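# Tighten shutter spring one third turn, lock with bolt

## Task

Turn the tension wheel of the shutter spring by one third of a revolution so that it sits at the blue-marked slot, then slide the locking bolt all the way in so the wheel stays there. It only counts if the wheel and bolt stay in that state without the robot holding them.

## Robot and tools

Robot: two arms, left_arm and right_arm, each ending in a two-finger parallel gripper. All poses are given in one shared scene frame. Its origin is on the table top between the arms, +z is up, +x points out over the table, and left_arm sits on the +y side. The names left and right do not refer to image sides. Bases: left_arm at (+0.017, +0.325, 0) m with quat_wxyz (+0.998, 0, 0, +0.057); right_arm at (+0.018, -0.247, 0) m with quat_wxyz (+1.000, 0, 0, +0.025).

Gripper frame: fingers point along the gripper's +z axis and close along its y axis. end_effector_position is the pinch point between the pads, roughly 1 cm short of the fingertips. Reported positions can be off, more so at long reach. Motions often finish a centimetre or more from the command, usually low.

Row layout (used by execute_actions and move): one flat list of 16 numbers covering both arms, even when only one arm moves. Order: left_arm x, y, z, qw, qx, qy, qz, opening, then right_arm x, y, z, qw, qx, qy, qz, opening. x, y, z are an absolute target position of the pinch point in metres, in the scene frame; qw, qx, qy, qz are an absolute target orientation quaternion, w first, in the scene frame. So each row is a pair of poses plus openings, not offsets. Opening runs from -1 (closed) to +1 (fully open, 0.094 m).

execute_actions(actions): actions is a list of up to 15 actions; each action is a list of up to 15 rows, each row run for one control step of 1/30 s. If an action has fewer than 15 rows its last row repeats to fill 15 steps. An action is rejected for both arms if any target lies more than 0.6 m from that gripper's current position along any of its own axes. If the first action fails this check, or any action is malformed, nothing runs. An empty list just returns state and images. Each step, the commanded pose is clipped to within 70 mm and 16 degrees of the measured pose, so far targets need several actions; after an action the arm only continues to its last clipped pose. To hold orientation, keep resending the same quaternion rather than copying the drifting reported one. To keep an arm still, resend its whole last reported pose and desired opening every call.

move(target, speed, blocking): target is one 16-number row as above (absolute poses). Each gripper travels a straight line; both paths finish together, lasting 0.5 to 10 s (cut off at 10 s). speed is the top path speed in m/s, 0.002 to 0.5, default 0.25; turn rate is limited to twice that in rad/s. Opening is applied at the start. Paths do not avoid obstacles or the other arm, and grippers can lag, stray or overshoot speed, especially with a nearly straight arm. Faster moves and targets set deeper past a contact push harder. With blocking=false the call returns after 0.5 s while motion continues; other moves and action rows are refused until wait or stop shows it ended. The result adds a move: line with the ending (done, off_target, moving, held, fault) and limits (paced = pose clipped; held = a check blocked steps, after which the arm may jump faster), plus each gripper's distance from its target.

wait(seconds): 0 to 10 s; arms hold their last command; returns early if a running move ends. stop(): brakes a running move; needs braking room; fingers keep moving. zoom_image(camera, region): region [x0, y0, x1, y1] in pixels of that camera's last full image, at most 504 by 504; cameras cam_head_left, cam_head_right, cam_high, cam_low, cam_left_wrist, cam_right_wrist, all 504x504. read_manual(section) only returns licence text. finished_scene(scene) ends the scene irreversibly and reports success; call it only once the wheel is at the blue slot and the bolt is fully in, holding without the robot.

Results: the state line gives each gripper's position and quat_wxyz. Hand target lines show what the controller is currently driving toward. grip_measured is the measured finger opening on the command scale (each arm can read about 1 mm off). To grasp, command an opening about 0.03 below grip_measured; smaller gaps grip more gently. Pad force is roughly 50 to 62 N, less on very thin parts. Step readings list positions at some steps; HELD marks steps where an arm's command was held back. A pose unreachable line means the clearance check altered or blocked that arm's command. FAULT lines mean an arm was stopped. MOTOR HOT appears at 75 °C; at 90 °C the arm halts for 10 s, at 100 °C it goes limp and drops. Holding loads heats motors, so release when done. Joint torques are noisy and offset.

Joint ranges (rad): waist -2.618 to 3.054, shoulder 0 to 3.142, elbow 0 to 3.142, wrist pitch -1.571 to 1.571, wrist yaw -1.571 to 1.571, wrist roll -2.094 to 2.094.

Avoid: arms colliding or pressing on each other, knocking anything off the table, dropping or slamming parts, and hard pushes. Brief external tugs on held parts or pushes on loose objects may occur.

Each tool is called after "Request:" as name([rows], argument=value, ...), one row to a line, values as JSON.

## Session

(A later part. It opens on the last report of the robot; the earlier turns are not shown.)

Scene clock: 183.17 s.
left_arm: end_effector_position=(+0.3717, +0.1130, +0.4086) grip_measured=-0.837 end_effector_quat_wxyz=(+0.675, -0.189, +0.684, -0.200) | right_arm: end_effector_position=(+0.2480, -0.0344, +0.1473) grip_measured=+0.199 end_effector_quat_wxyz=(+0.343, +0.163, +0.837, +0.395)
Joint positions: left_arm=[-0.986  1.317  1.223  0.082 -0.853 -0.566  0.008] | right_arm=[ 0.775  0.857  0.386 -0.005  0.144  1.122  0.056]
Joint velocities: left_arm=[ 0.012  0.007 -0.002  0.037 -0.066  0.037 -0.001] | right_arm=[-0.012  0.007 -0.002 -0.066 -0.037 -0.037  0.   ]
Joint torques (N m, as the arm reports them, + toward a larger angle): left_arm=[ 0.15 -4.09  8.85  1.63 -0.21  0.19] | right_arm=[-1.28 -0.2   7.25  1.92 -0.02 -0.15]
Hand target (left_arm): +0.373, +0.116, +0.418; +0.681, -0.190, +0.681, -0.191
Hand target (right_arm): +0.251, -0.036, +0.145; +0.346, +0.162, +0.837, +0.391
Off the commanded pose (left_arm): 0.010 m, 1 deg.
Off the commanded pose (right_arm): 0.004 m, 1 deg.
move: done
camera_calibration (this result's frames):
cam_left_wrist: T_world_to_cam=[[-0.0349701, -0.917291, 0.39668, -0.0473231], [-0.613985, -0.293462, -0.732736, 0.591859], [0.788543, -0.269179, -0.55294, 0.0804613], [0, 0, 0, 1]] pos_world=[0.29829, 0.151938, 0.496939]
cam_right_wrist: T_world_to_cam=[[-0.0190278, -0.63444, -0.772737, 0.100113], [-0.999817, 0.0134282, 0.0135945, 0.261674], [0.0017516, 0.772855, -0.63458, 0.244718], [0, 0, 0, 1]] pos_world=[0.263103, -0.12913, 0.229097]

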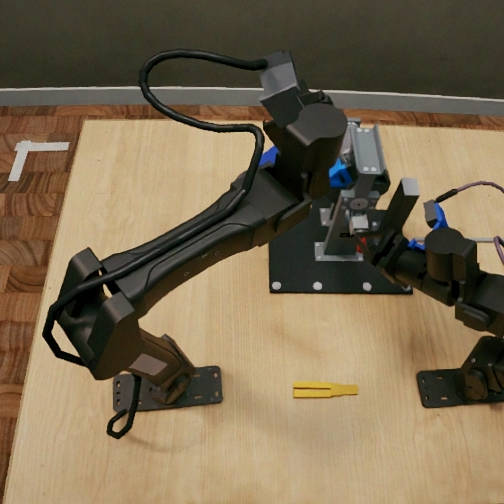

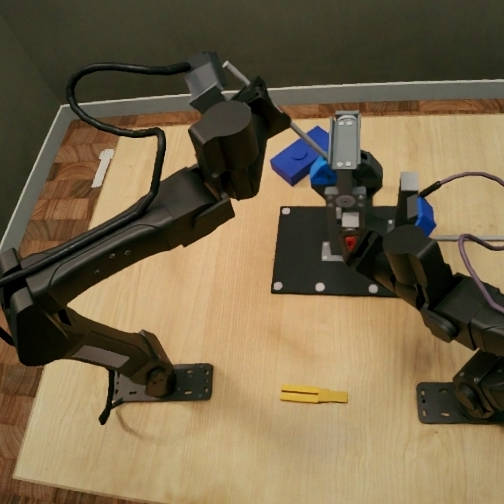

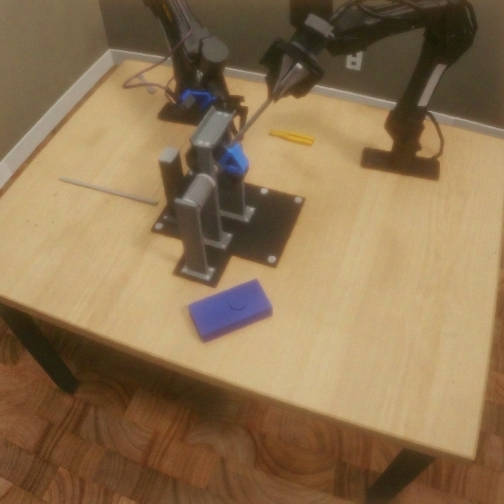

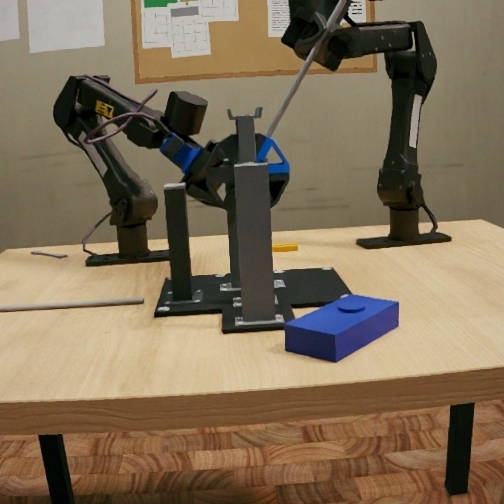

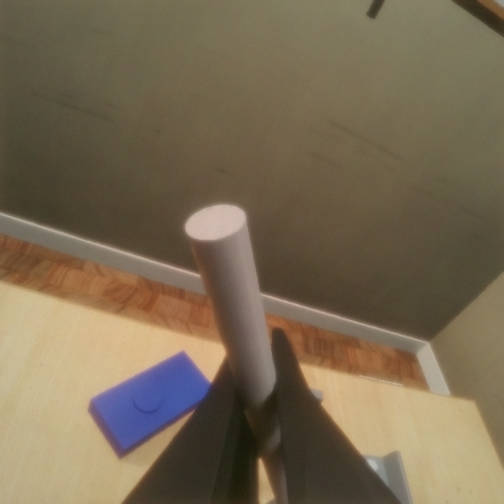

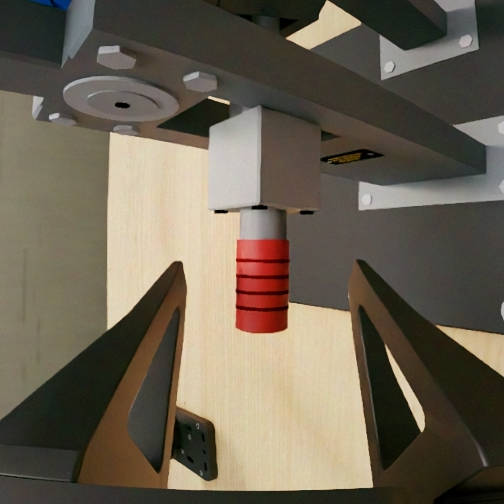

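Request:
move(target=[0.373,0.116,0.418,0.68,-0.19,0.68,-0.19,-0.86, 0.256,-0.031,0.143,0.347,0.162,0.837,0.391,-0.4], speed=0.05)

Request:
move(target=[0.373,0.137,0.398,0.669,-0.23,0.669,-0.23,-0.87, 0.256,-0.031,0.143,0.347,0.162,0.837,0.391,-0.69], speed=0.04)

Scene clock: 194.90 s.
left_arm: end_effector_position=(+0.3717, +0.1130, +0.4086) grip_measured=-0.837 end_effector_quat_wxyz=(+0.675, -0.189, +0.684, -0.200) | right_arm: end_effector_position=(+0.2518, -0.0301, +0.1415) grip_measured=-0.398 end_effector_quat_wxyz=(+0.340, +0.163, +0.839, +0.391)
Joint positions: left_arm=[-0.986  1.317  1.223  0.082 -0.853 -0.566  0.008] | right_arm=[0.775 0.906 0.386 0.034 0.143 1.121 0.028]
Joint velocities: left_arm=[-0.012 -0.007 -0.002 -0.022  0.022 -0.022 -0.001] | right_arm=[-0.022 -0.002  0.002  0.051  0.037  0.007  0.   ]
Joint torques (N m, as the arm reports them, + toward a larger angle): left_arm=[ 0.15 -4.09  8.82  1.62 -0.2   0.2 ] | right_arm=[-1.08 -0.72  7.66  1.93  0.03 -0.19]
Hand target (left_arm): +0.373, +0.116, +0.418; +0.681, -0.190, +0.681, -0.191
Hand target (right_arm): +0.256, -0.031, +0.143; +0.347, +0.162, +0.837, +0.391
Off the commanded pose (left_arm): 0.010 m, 1 deg.
Off the commanded pose (right_arm): 0.005 m, 1 deg.
move: done
camera_calibration (this result's frames):
cam_left_wrist: T_world_to_cam=[[-0.0349701, -0.917291, 0.39668, -0.0473231], [-0.613985, -0.293462, -0.732736, 0.591859], [0.788543, -0.269179, -0.55294, 0.0804613], [0, 0, 0, 1]] pos_world=[0.29829, 0.151938, 0.496939]
cam_right_wrist: T_world_to_cam=[[-0.023355, -0.640169, -0.767879, 0.0986333], [-0.999724, 0.0128643, 0.0196818, 0.264612], [-0.00272146, 0.768127, -0.640292, 0.239567], [0, 0, 0, 1]] pos_world=[0.267495, -0.12428, 0.223923]

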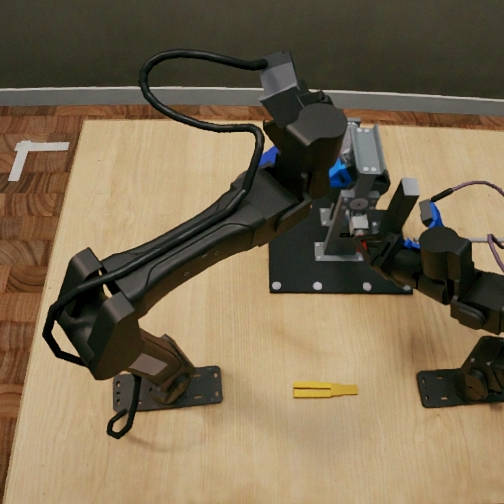

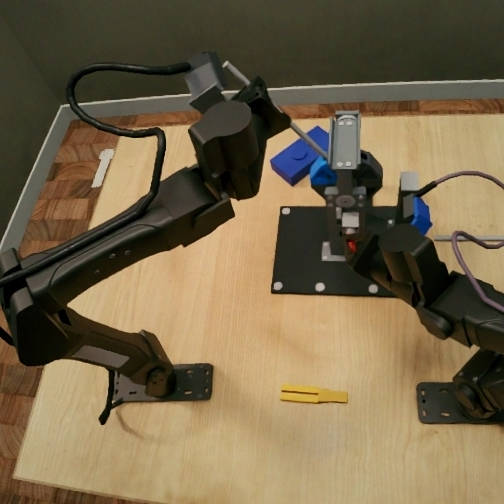

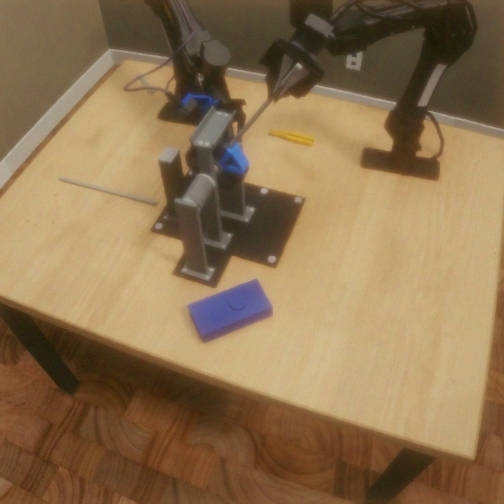

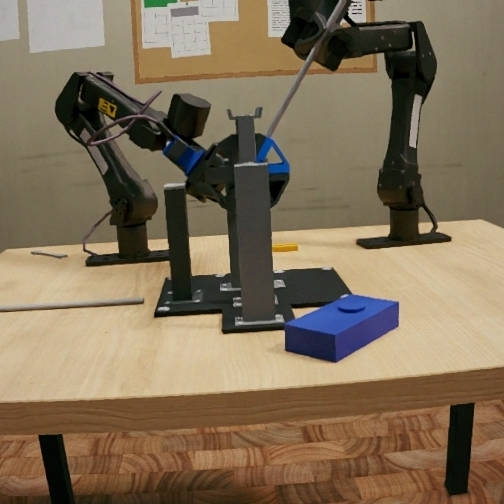

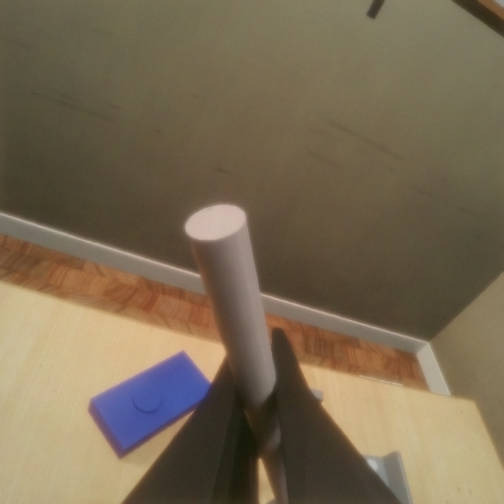

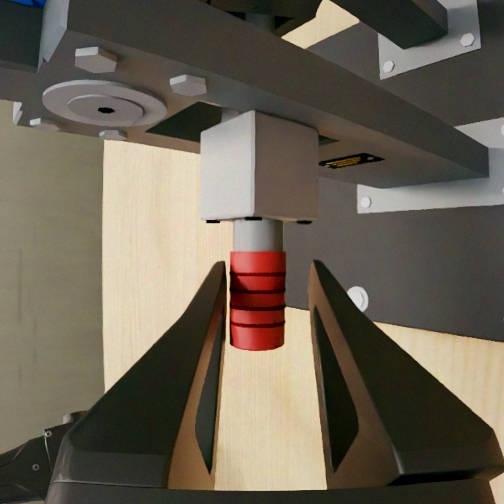

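Scene clock: 196.47 s.
left_arm: end_effector_position=(+0.3720, +0.1196, +0.4042) grip_measured=-0.837 end_effector_quat_wxyz=(+0.673, -0.197, +0.674, -0.234) | right_arm: end_effector_position=(+0.2519, -0.0279, +0.1440) grip_measured=-0.653 end_effector_quat_wxyz=(+0.340, +0.163, +0.836, +0.398)
Joint positions: left_arm=[-0.955  1.278  1.152  0.147 -0.791 -0.604  0.008] | right_arm=[0.775 0.907 0.386 0.047 0.136 1.127 0.016]
Joint velocities: left_arm=[-0.007 -0.017 -0.022 -0.007 -0.11  -0.007  0.001] | right_arm=[-0.002 -0.032 -0.002 -0.037 -0.022  0.007  0.   ]
Joint torques (N m, as the arm reports them, + toward a larger angle): left_arm=[ 1.47 -5.98  4.85  1.66 -0.31 -0.49] | right_arm=[-1.19 -0.74  7.69  1.87  0.08 -0.22]
Hand target (left_arm): +0.373, +0.136, +0.398; +0.670, -0.229, +0.668, -0.230
Hand target (right_arm): +0.256, -0.031, +0.143; +0.347, +0.162, +0.837, +0.391
Off the commanded pose (left_arm): 0.019 m, 4 deg.
Off the commanded pose (right_arm): 0.005 m, 1 deg.
move: off_target (left_arm)
camera_calibration (this result's frames):
cam_left_wrist: T_world_to_cam=[[-0.0723257, -0.889114, 0.451934, -0.0513625], [-0.608896, -0.319519, -0.726053, 0.589187], [0.789946, -0.327693, -0.518269, 0.0719983], [0, 0, 0, 1]] pos_world=[0.298164, 0.166183, 0.488308]
cam_right_wrist: T_world_to_cam=[[-0.0185516, -0.628915, -0.777253, 0.102425], [-0.999818, 0.00822411, 0.0172092, 0.264912], [-0.00443093, 0.777431, -0.628953, 0.23854], [0, 0, 0, 1]] pos_world=[0.267821, -0.12321, 0.225081]

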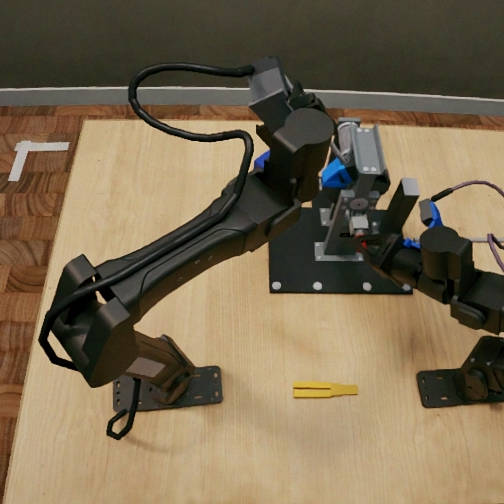

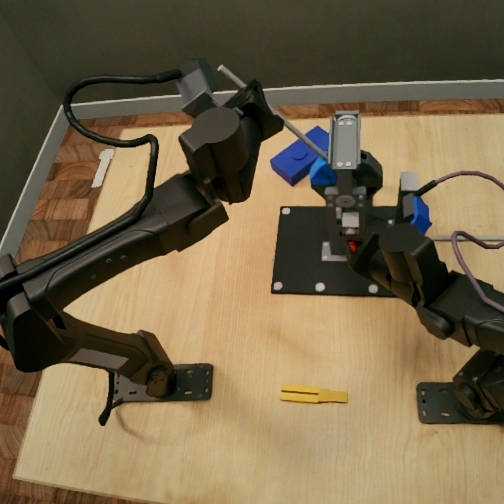

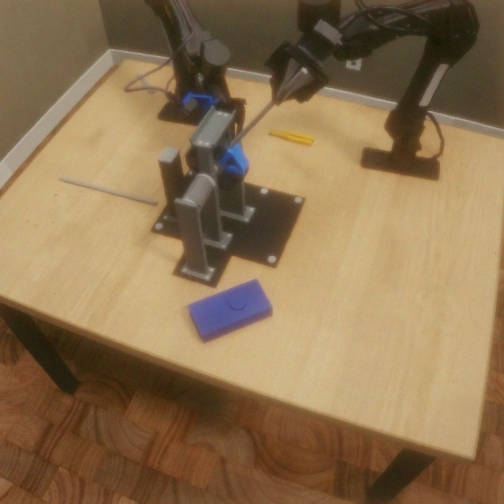

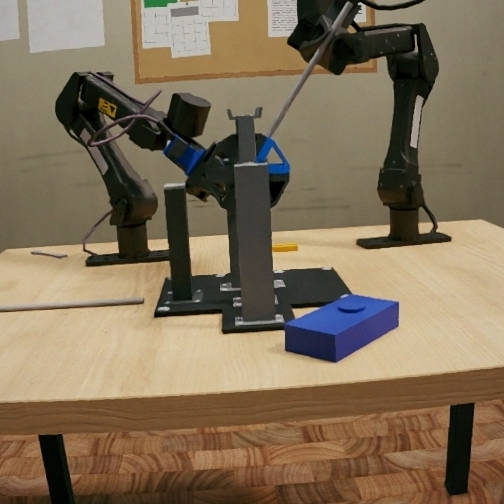

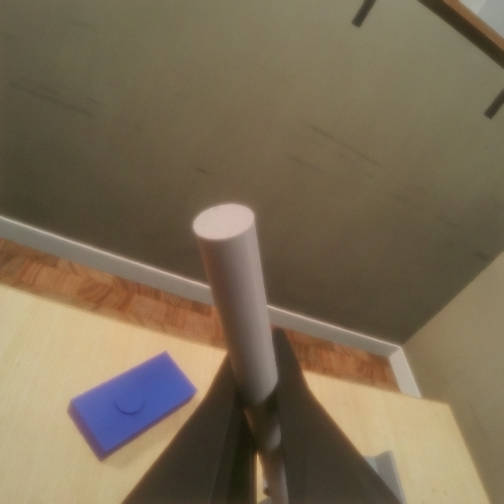

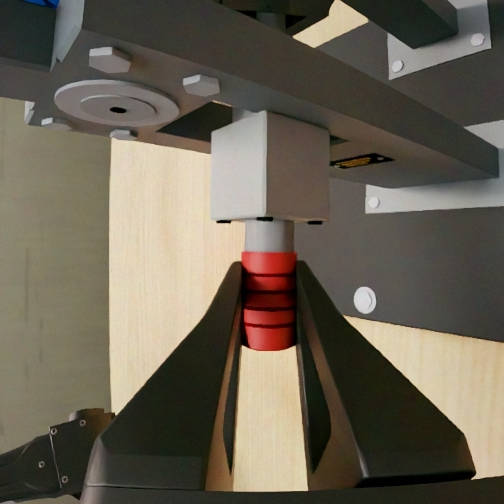

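Request:
move(target=[0.373,0.155,0.380,0.66,-0.253,0.66,-0.253,-0.87, 0.256,-0.029,0.145,0.347,0.162,0.837,0.391,-0.69], speed=0.04)

Request:
move(target=[0.373,0.155,0.380,0.66,-0.253,0.66,-0.253,-0.87, 0.222,-0.029,0.145,0.347,0.162,0.837,0.391,-0.69], speed=0.04)

Scene clock: 202.73 s.
left_arm: end_effector_position=(+0.3718, +0.1365, +0.3910) grip_measured=-0.837 end_effector_quat_wxyz=(+0.665, -0.222, +0.661, -0.267) | right_arm: end_effector_position=(+0.2519, -0.0279, +0.1440) grip_measured=-0.653 end_effector_quat_wxyz=(+0.340, +0.163, +0.836, +0.398)
Joint positions: left_arm=[-0.907  1.22   1.047  0.211 -0.734 -0.68   0.008] | right_arm=[0.775 0.907 0.386 0.047 0.136 1.127 0.016]
Joint velocities: left_arm=[-0.017 -0.007 -0.002 -0.051 -0.007 -0.007  0.   ] | right_arm=[-0.017 -0.002  0.007 -0.037 -0.022 -0.051  0.   ]
Joint torques (N m, as the arm reports them, + toward a larger angle): left_arm=[ 1.58 -5.38  4.74  1.56 -0.39 -0.42] | right_arm=[-0.43 -0.3   8.46  1.8   0.12 -0.21]
Hand target (left_arm): +0.373, +0.154, +0.380; +0.661, -0.252, +0.660, -0.253
Hand target (right_arm): +0.256, -0.029, +0.145; +0.347, +0.162, +0.837, +0.391
Off the commanded pose (left_arm): 0.022 m, 4 deg.
Off the commanded pose (right_arm): 0.004 m, 1 deg.
move: off_target (left_arm)
camera_calibration (this result's frames):
cam_left_wrist: T_world_to_cam=[[-0.0848195, -0.845411, 0.527338, -0.0611609], [-0.606208, -0.376241, -0.700682, 0.581772], [0.79077, -0.379108, -0.480582, 0.0628652], [0, 0, 0, 1]] pos_world=[0.297775, 0.191013, 0.470101]
cam_right_wrist: T_world_to_cam=[[-0.0185516, -0.628915, -0.777253, 0.102425], [-0.999818, 0.00822411, 0.0172092, 0.264912], [-0.00443093, 0.777431, -0.628953, 0.23854], [0, 0, 0, 1]] pos_world=[0.267821, -0.12321, 0.225081]

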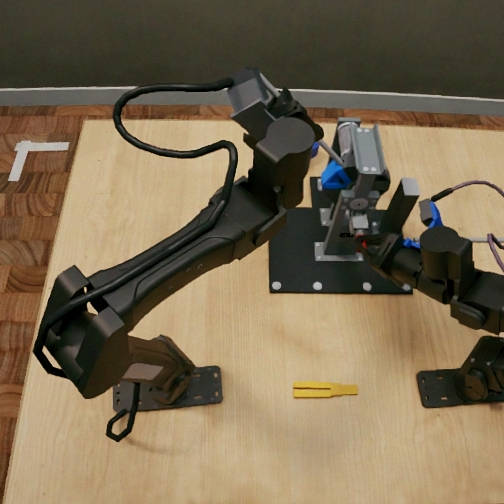

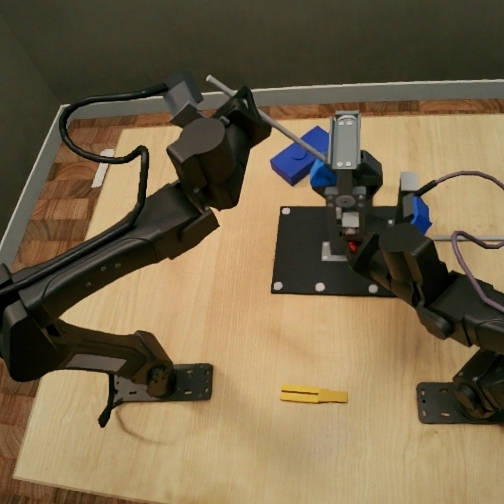

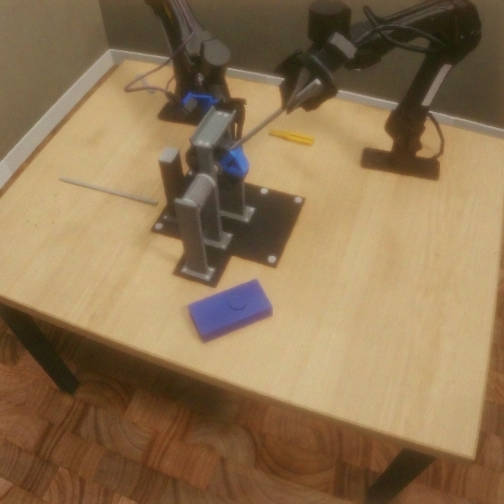

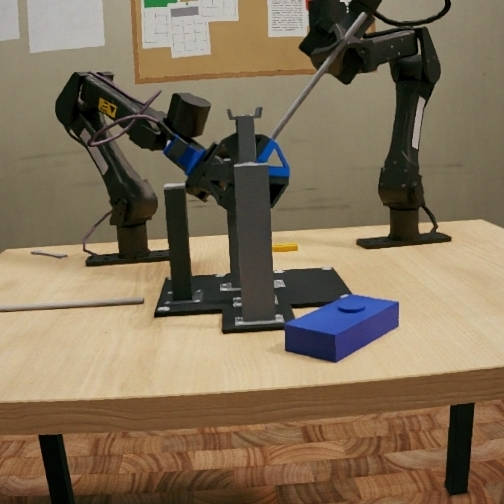

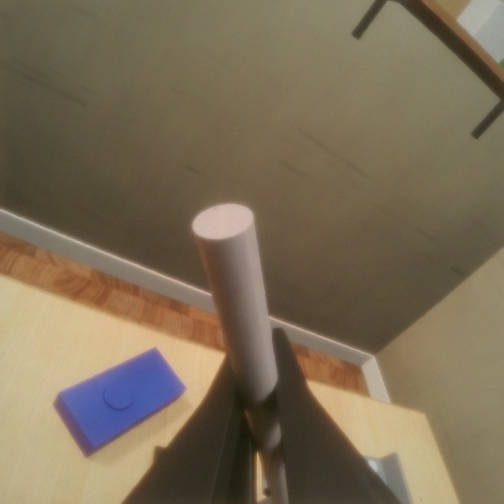

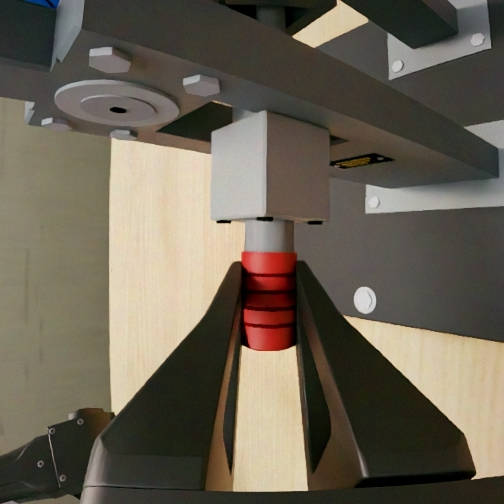

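Scene clock: 203.83 s.
left_arm: end_effector_position=(+0.3718, +0.1345, +0.3926) grip_measured=-0.837 end_effector_quat_wxyz=(+0.666, -0.215, +0.661, -0.271) | right_arm: end_effector_position=(+0.2296, -0.0278, +0.1447) grip_measured=-0.653 end_effector_quat_wxyz=(+0.350, +0.167, +0.835, +0.390)
Joint positions: left_arm=[-0.905  1.22   1.047  0.219 -0.72  -0.67   0.008] | right_arm=[ 0.919  0.827  0.369 -0.031  0.292  1.188  0.016]
Joint velocities: left_arm=[ 0.007  0.002  0.007 -0.022  0.007 -0.022  0.   ] | right_arm=[-0.012 -0.007 -0.032  0.037 -0.051  0.007  0.   ]
Joint torques (N m, as the arm reports them, + toward a larger angle): left_arm=[ 1.52 -5.4   4.73  1.53 -0.48 -0.49] | right_arm=[ 1.98 -3.44  7.2   1.48  0.15  0.  ]
Hand target (left_arm): +0.373, +0.154, +0.380; +0.662, -0.252, +0.659, -0.253
Hand target (right_arm): +0.223, -0.029, +0.145; +0.348, +0.161, +0.837, +0.391
Off the commanded pose (left_arm): 0.024 m, 5 deg.
Off the commanded pose (right_arm): 0.008 m, 1 deg.
move: off_target (left_arm)
camera_calibration (this result's frames):
cam_left_wrist: T_world_to_cam=[[-0.0989051, -0.847211, 0.521969, -0.0561054], [-0.606325, -0.364616, -0.7067, 0.583048], [0.789042, -0.386379, -0.477623, 0.06329], [0, 0, 0, 1]] pos_world=[0.298029, 0.189509, 0.471554]
cam_right_wrist: T_world_to_cam=[[-0.0222389, -0.639867, -0.768164, 0.101887], [-0.99954, 0.0300607, 0.00389745, 0.245008], [0.0205977, 0.767898, -0.640241, 0.234439], [0, 0, 0, 1]] pos_world=[0.242332, -0.122196, 0.227408]

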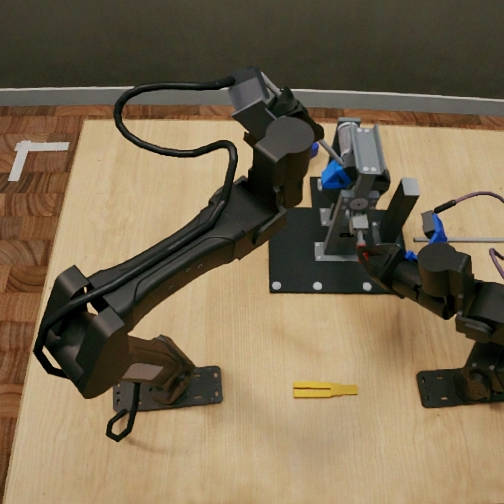

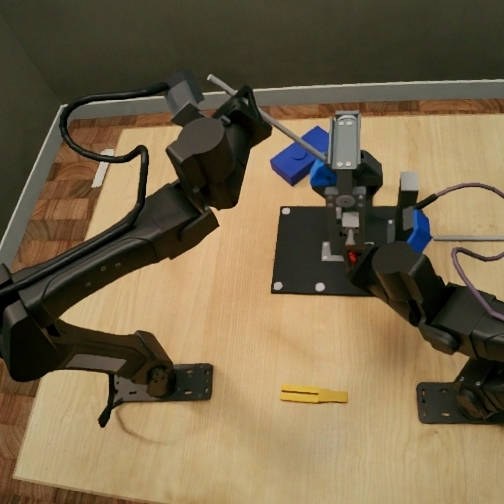

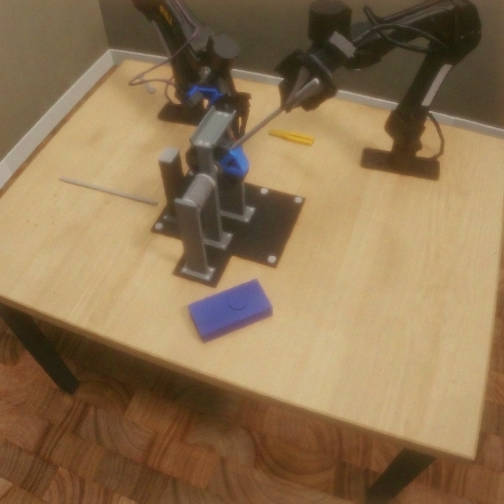

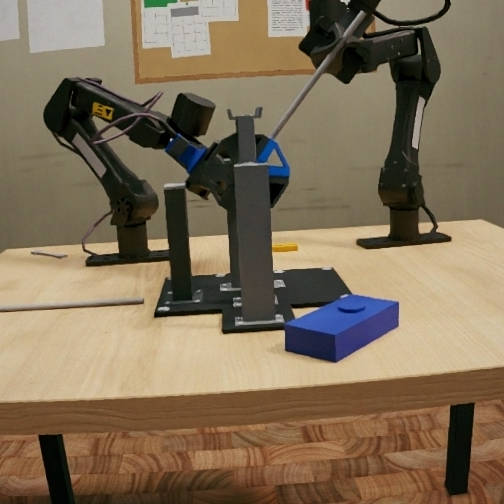

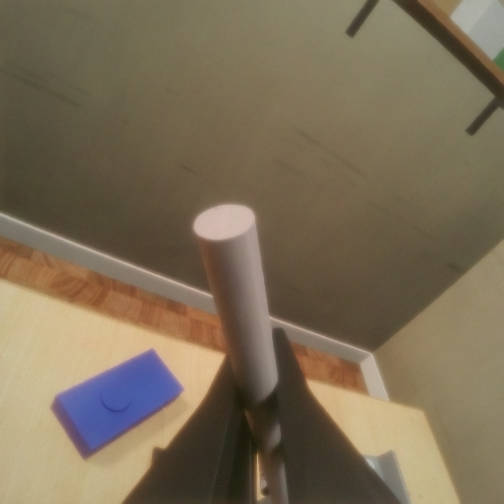

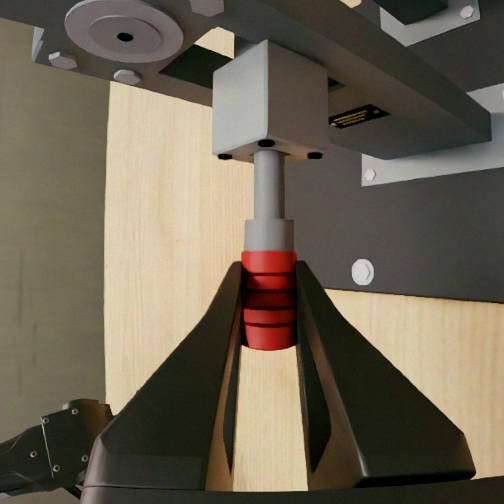

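Request:
execute_actions([
  [[0.373,0.155,0.380,0.66,-0.253,0.66,-0.253,-0.87, 0.218,-0.029,0.145,0.347,0.162,0.837,0.391,-0.69]],
  [[0.373,0.155,0.380,0.66,-0.253,0.66,-0.253,-0.87, 0.212,-0.029,0.145,0.347,0.162,0.837,0.391,-0.69]],
])

Scene clock: 208.17 s.
left_arm: end_effector_position=(+0.3719, +0.1348, +0.3924) grip_measured=-0.837 end_effector_quat_wxyz=(+0.666, -0.216, +0.661, -0.270) | right_arm: end_effector_position=(+0.2289, -0.0279, +0.1457) grip_measured=-0.653 end_effector_quat_wxyz=(+0.361, +0.176, +0.829, +0.390)
Joint positions: left_arm=[-0.905  1.22   1.047  0.218 -0.721 -0.672  0.008] | right_arm=[ 0.952  0.827  0.359 -0.013  0.348  1.21   0.016]
Joint velocities: left_arm=[ 0.002  0.007 -0.007  0.007  0.022  0.007 -0.   ] | right_arm=[ 0.002  0.002 -0.032  0.022 -0.022  0.037 -0.001]
Joint torques (N m, as the arm reports them, + toward a larger angle): left_arm=[ 1.56 -5.4   4.74  1.51 -0.51 -0.51] | right_arm=[ 3.66 -5.52  7.48  1.03  0.06  0.11]
Hand target (left_arm): +0.373, +0.154, +0.380; +0.661, -0.252, +0.659, -0.253
Hand target (right_arm): +0.214, -0.028, +0.145; +0.348, +0.161, +0.836, +0.391
Off the commanded pose (left_arm): 0.024 m, 5 deg.
Off the commanded pose (right_arm): 0.017 m, 2 deg.
Step readings (end_effector_position; steps 1 to 15: 1st action; 16 to 30: 2nd action):
0: left_arm (+0.3719, +0.1348, +0.3925) | right_arm (+0.2296, -0.0279, +0.1448)
1: left_arm (+0.3719, +0.1348, +0.3925) | right_arm (+0.2294, -0.0277, +0.1448)
2: left_arm (+0.3719, +0.1348, +0.3925) | right_arm (+0.2293, -0.0277, +0.1451)
4: left_arm (+0.3719, +0.1348, +0.3924) | right_arm (+0.2294, -0.0278, +0.1454)
8: left_arm (+0.3719, +0.1348, +0.3924) | right_arm (+0.2293, -0.0278, +0.1454)
15: left_arm (+0.3719, +0.1348, +0.3924) | right_arm (+0.2293, -0.0278, +0.1454)
16: left_arm (+0.3719, +0.1348, +0.3924) | right_arm (+0.2289, -0.0277, +0.1451)
17: left_arm (+0.3719, +0.1348, +0.3924) | right_arm (+0.2288, -0.0277, +0.1453)
19: left_arm (+0.3719, +0.1348, +0.3924) | right_arm (+0.2288, -0.0278, +0.1456)
23: left_arm (+0.3719, +0.1348, +0.3924) | right_arm (+0.2289, -0.0279, +0.1457)
30: end_effector_position above
camera_calibration (this result's frames):
cam_left_wrist: T_world_to_cam=[[-0.0974872, -0.846737, 0.523004, -0.0567468], [-0.606611, -0.366055, -0.70571, 0.582942], [0.788999, -0.386058, -0.477954, 0.0633105], [0, 0, 0, 1]] pos_world=[0.298135, 0.189781, 0.471327]
cam_right_wrist: T_world_to_cam=[[-0.0272203, -0.63228, -0.774262, 0.104776], [-0.998378, 0.0559364, -0.0105796, 0.246889], [0.0499987, 0.772718, -0.632777, 0.227487], [0, 0, 0, 1]] pos_world=[0.237967, -0.123346, 0.227684]

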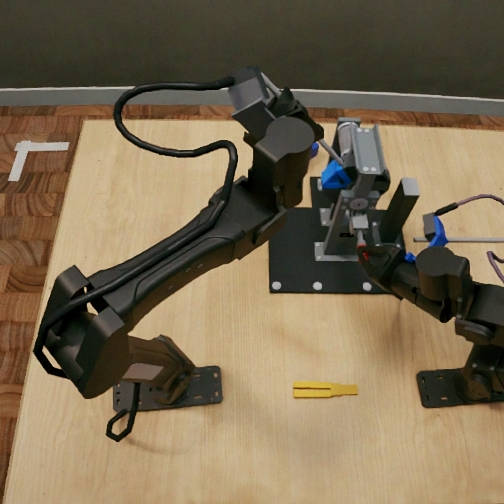

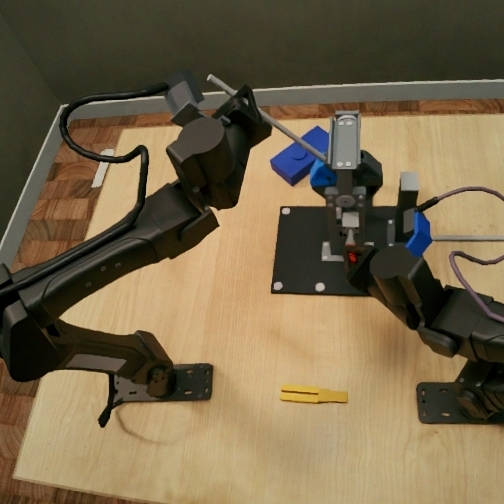

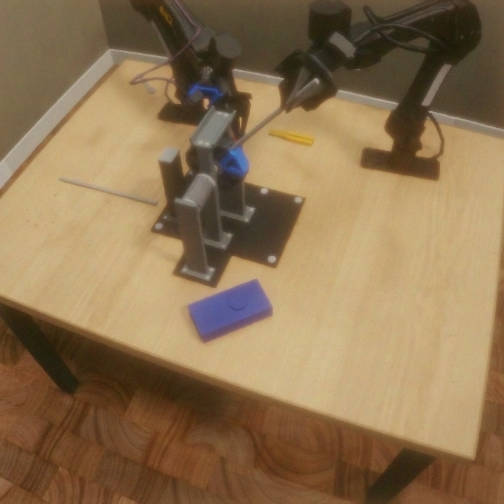

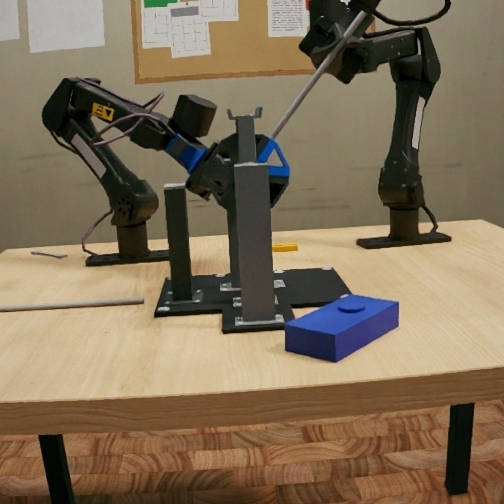

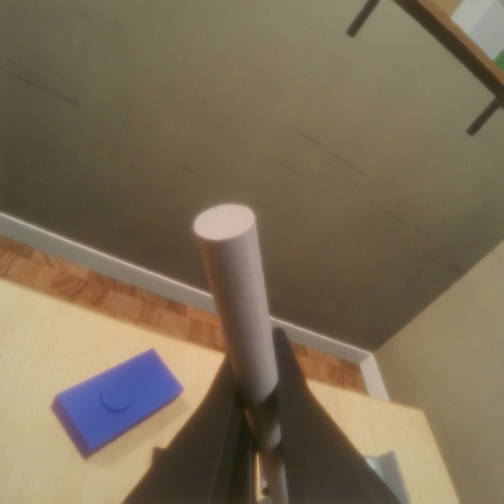

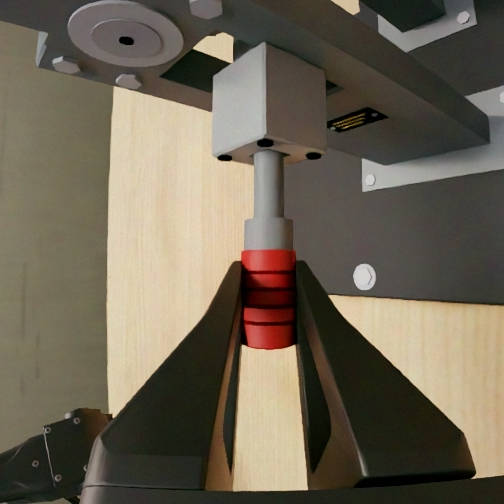

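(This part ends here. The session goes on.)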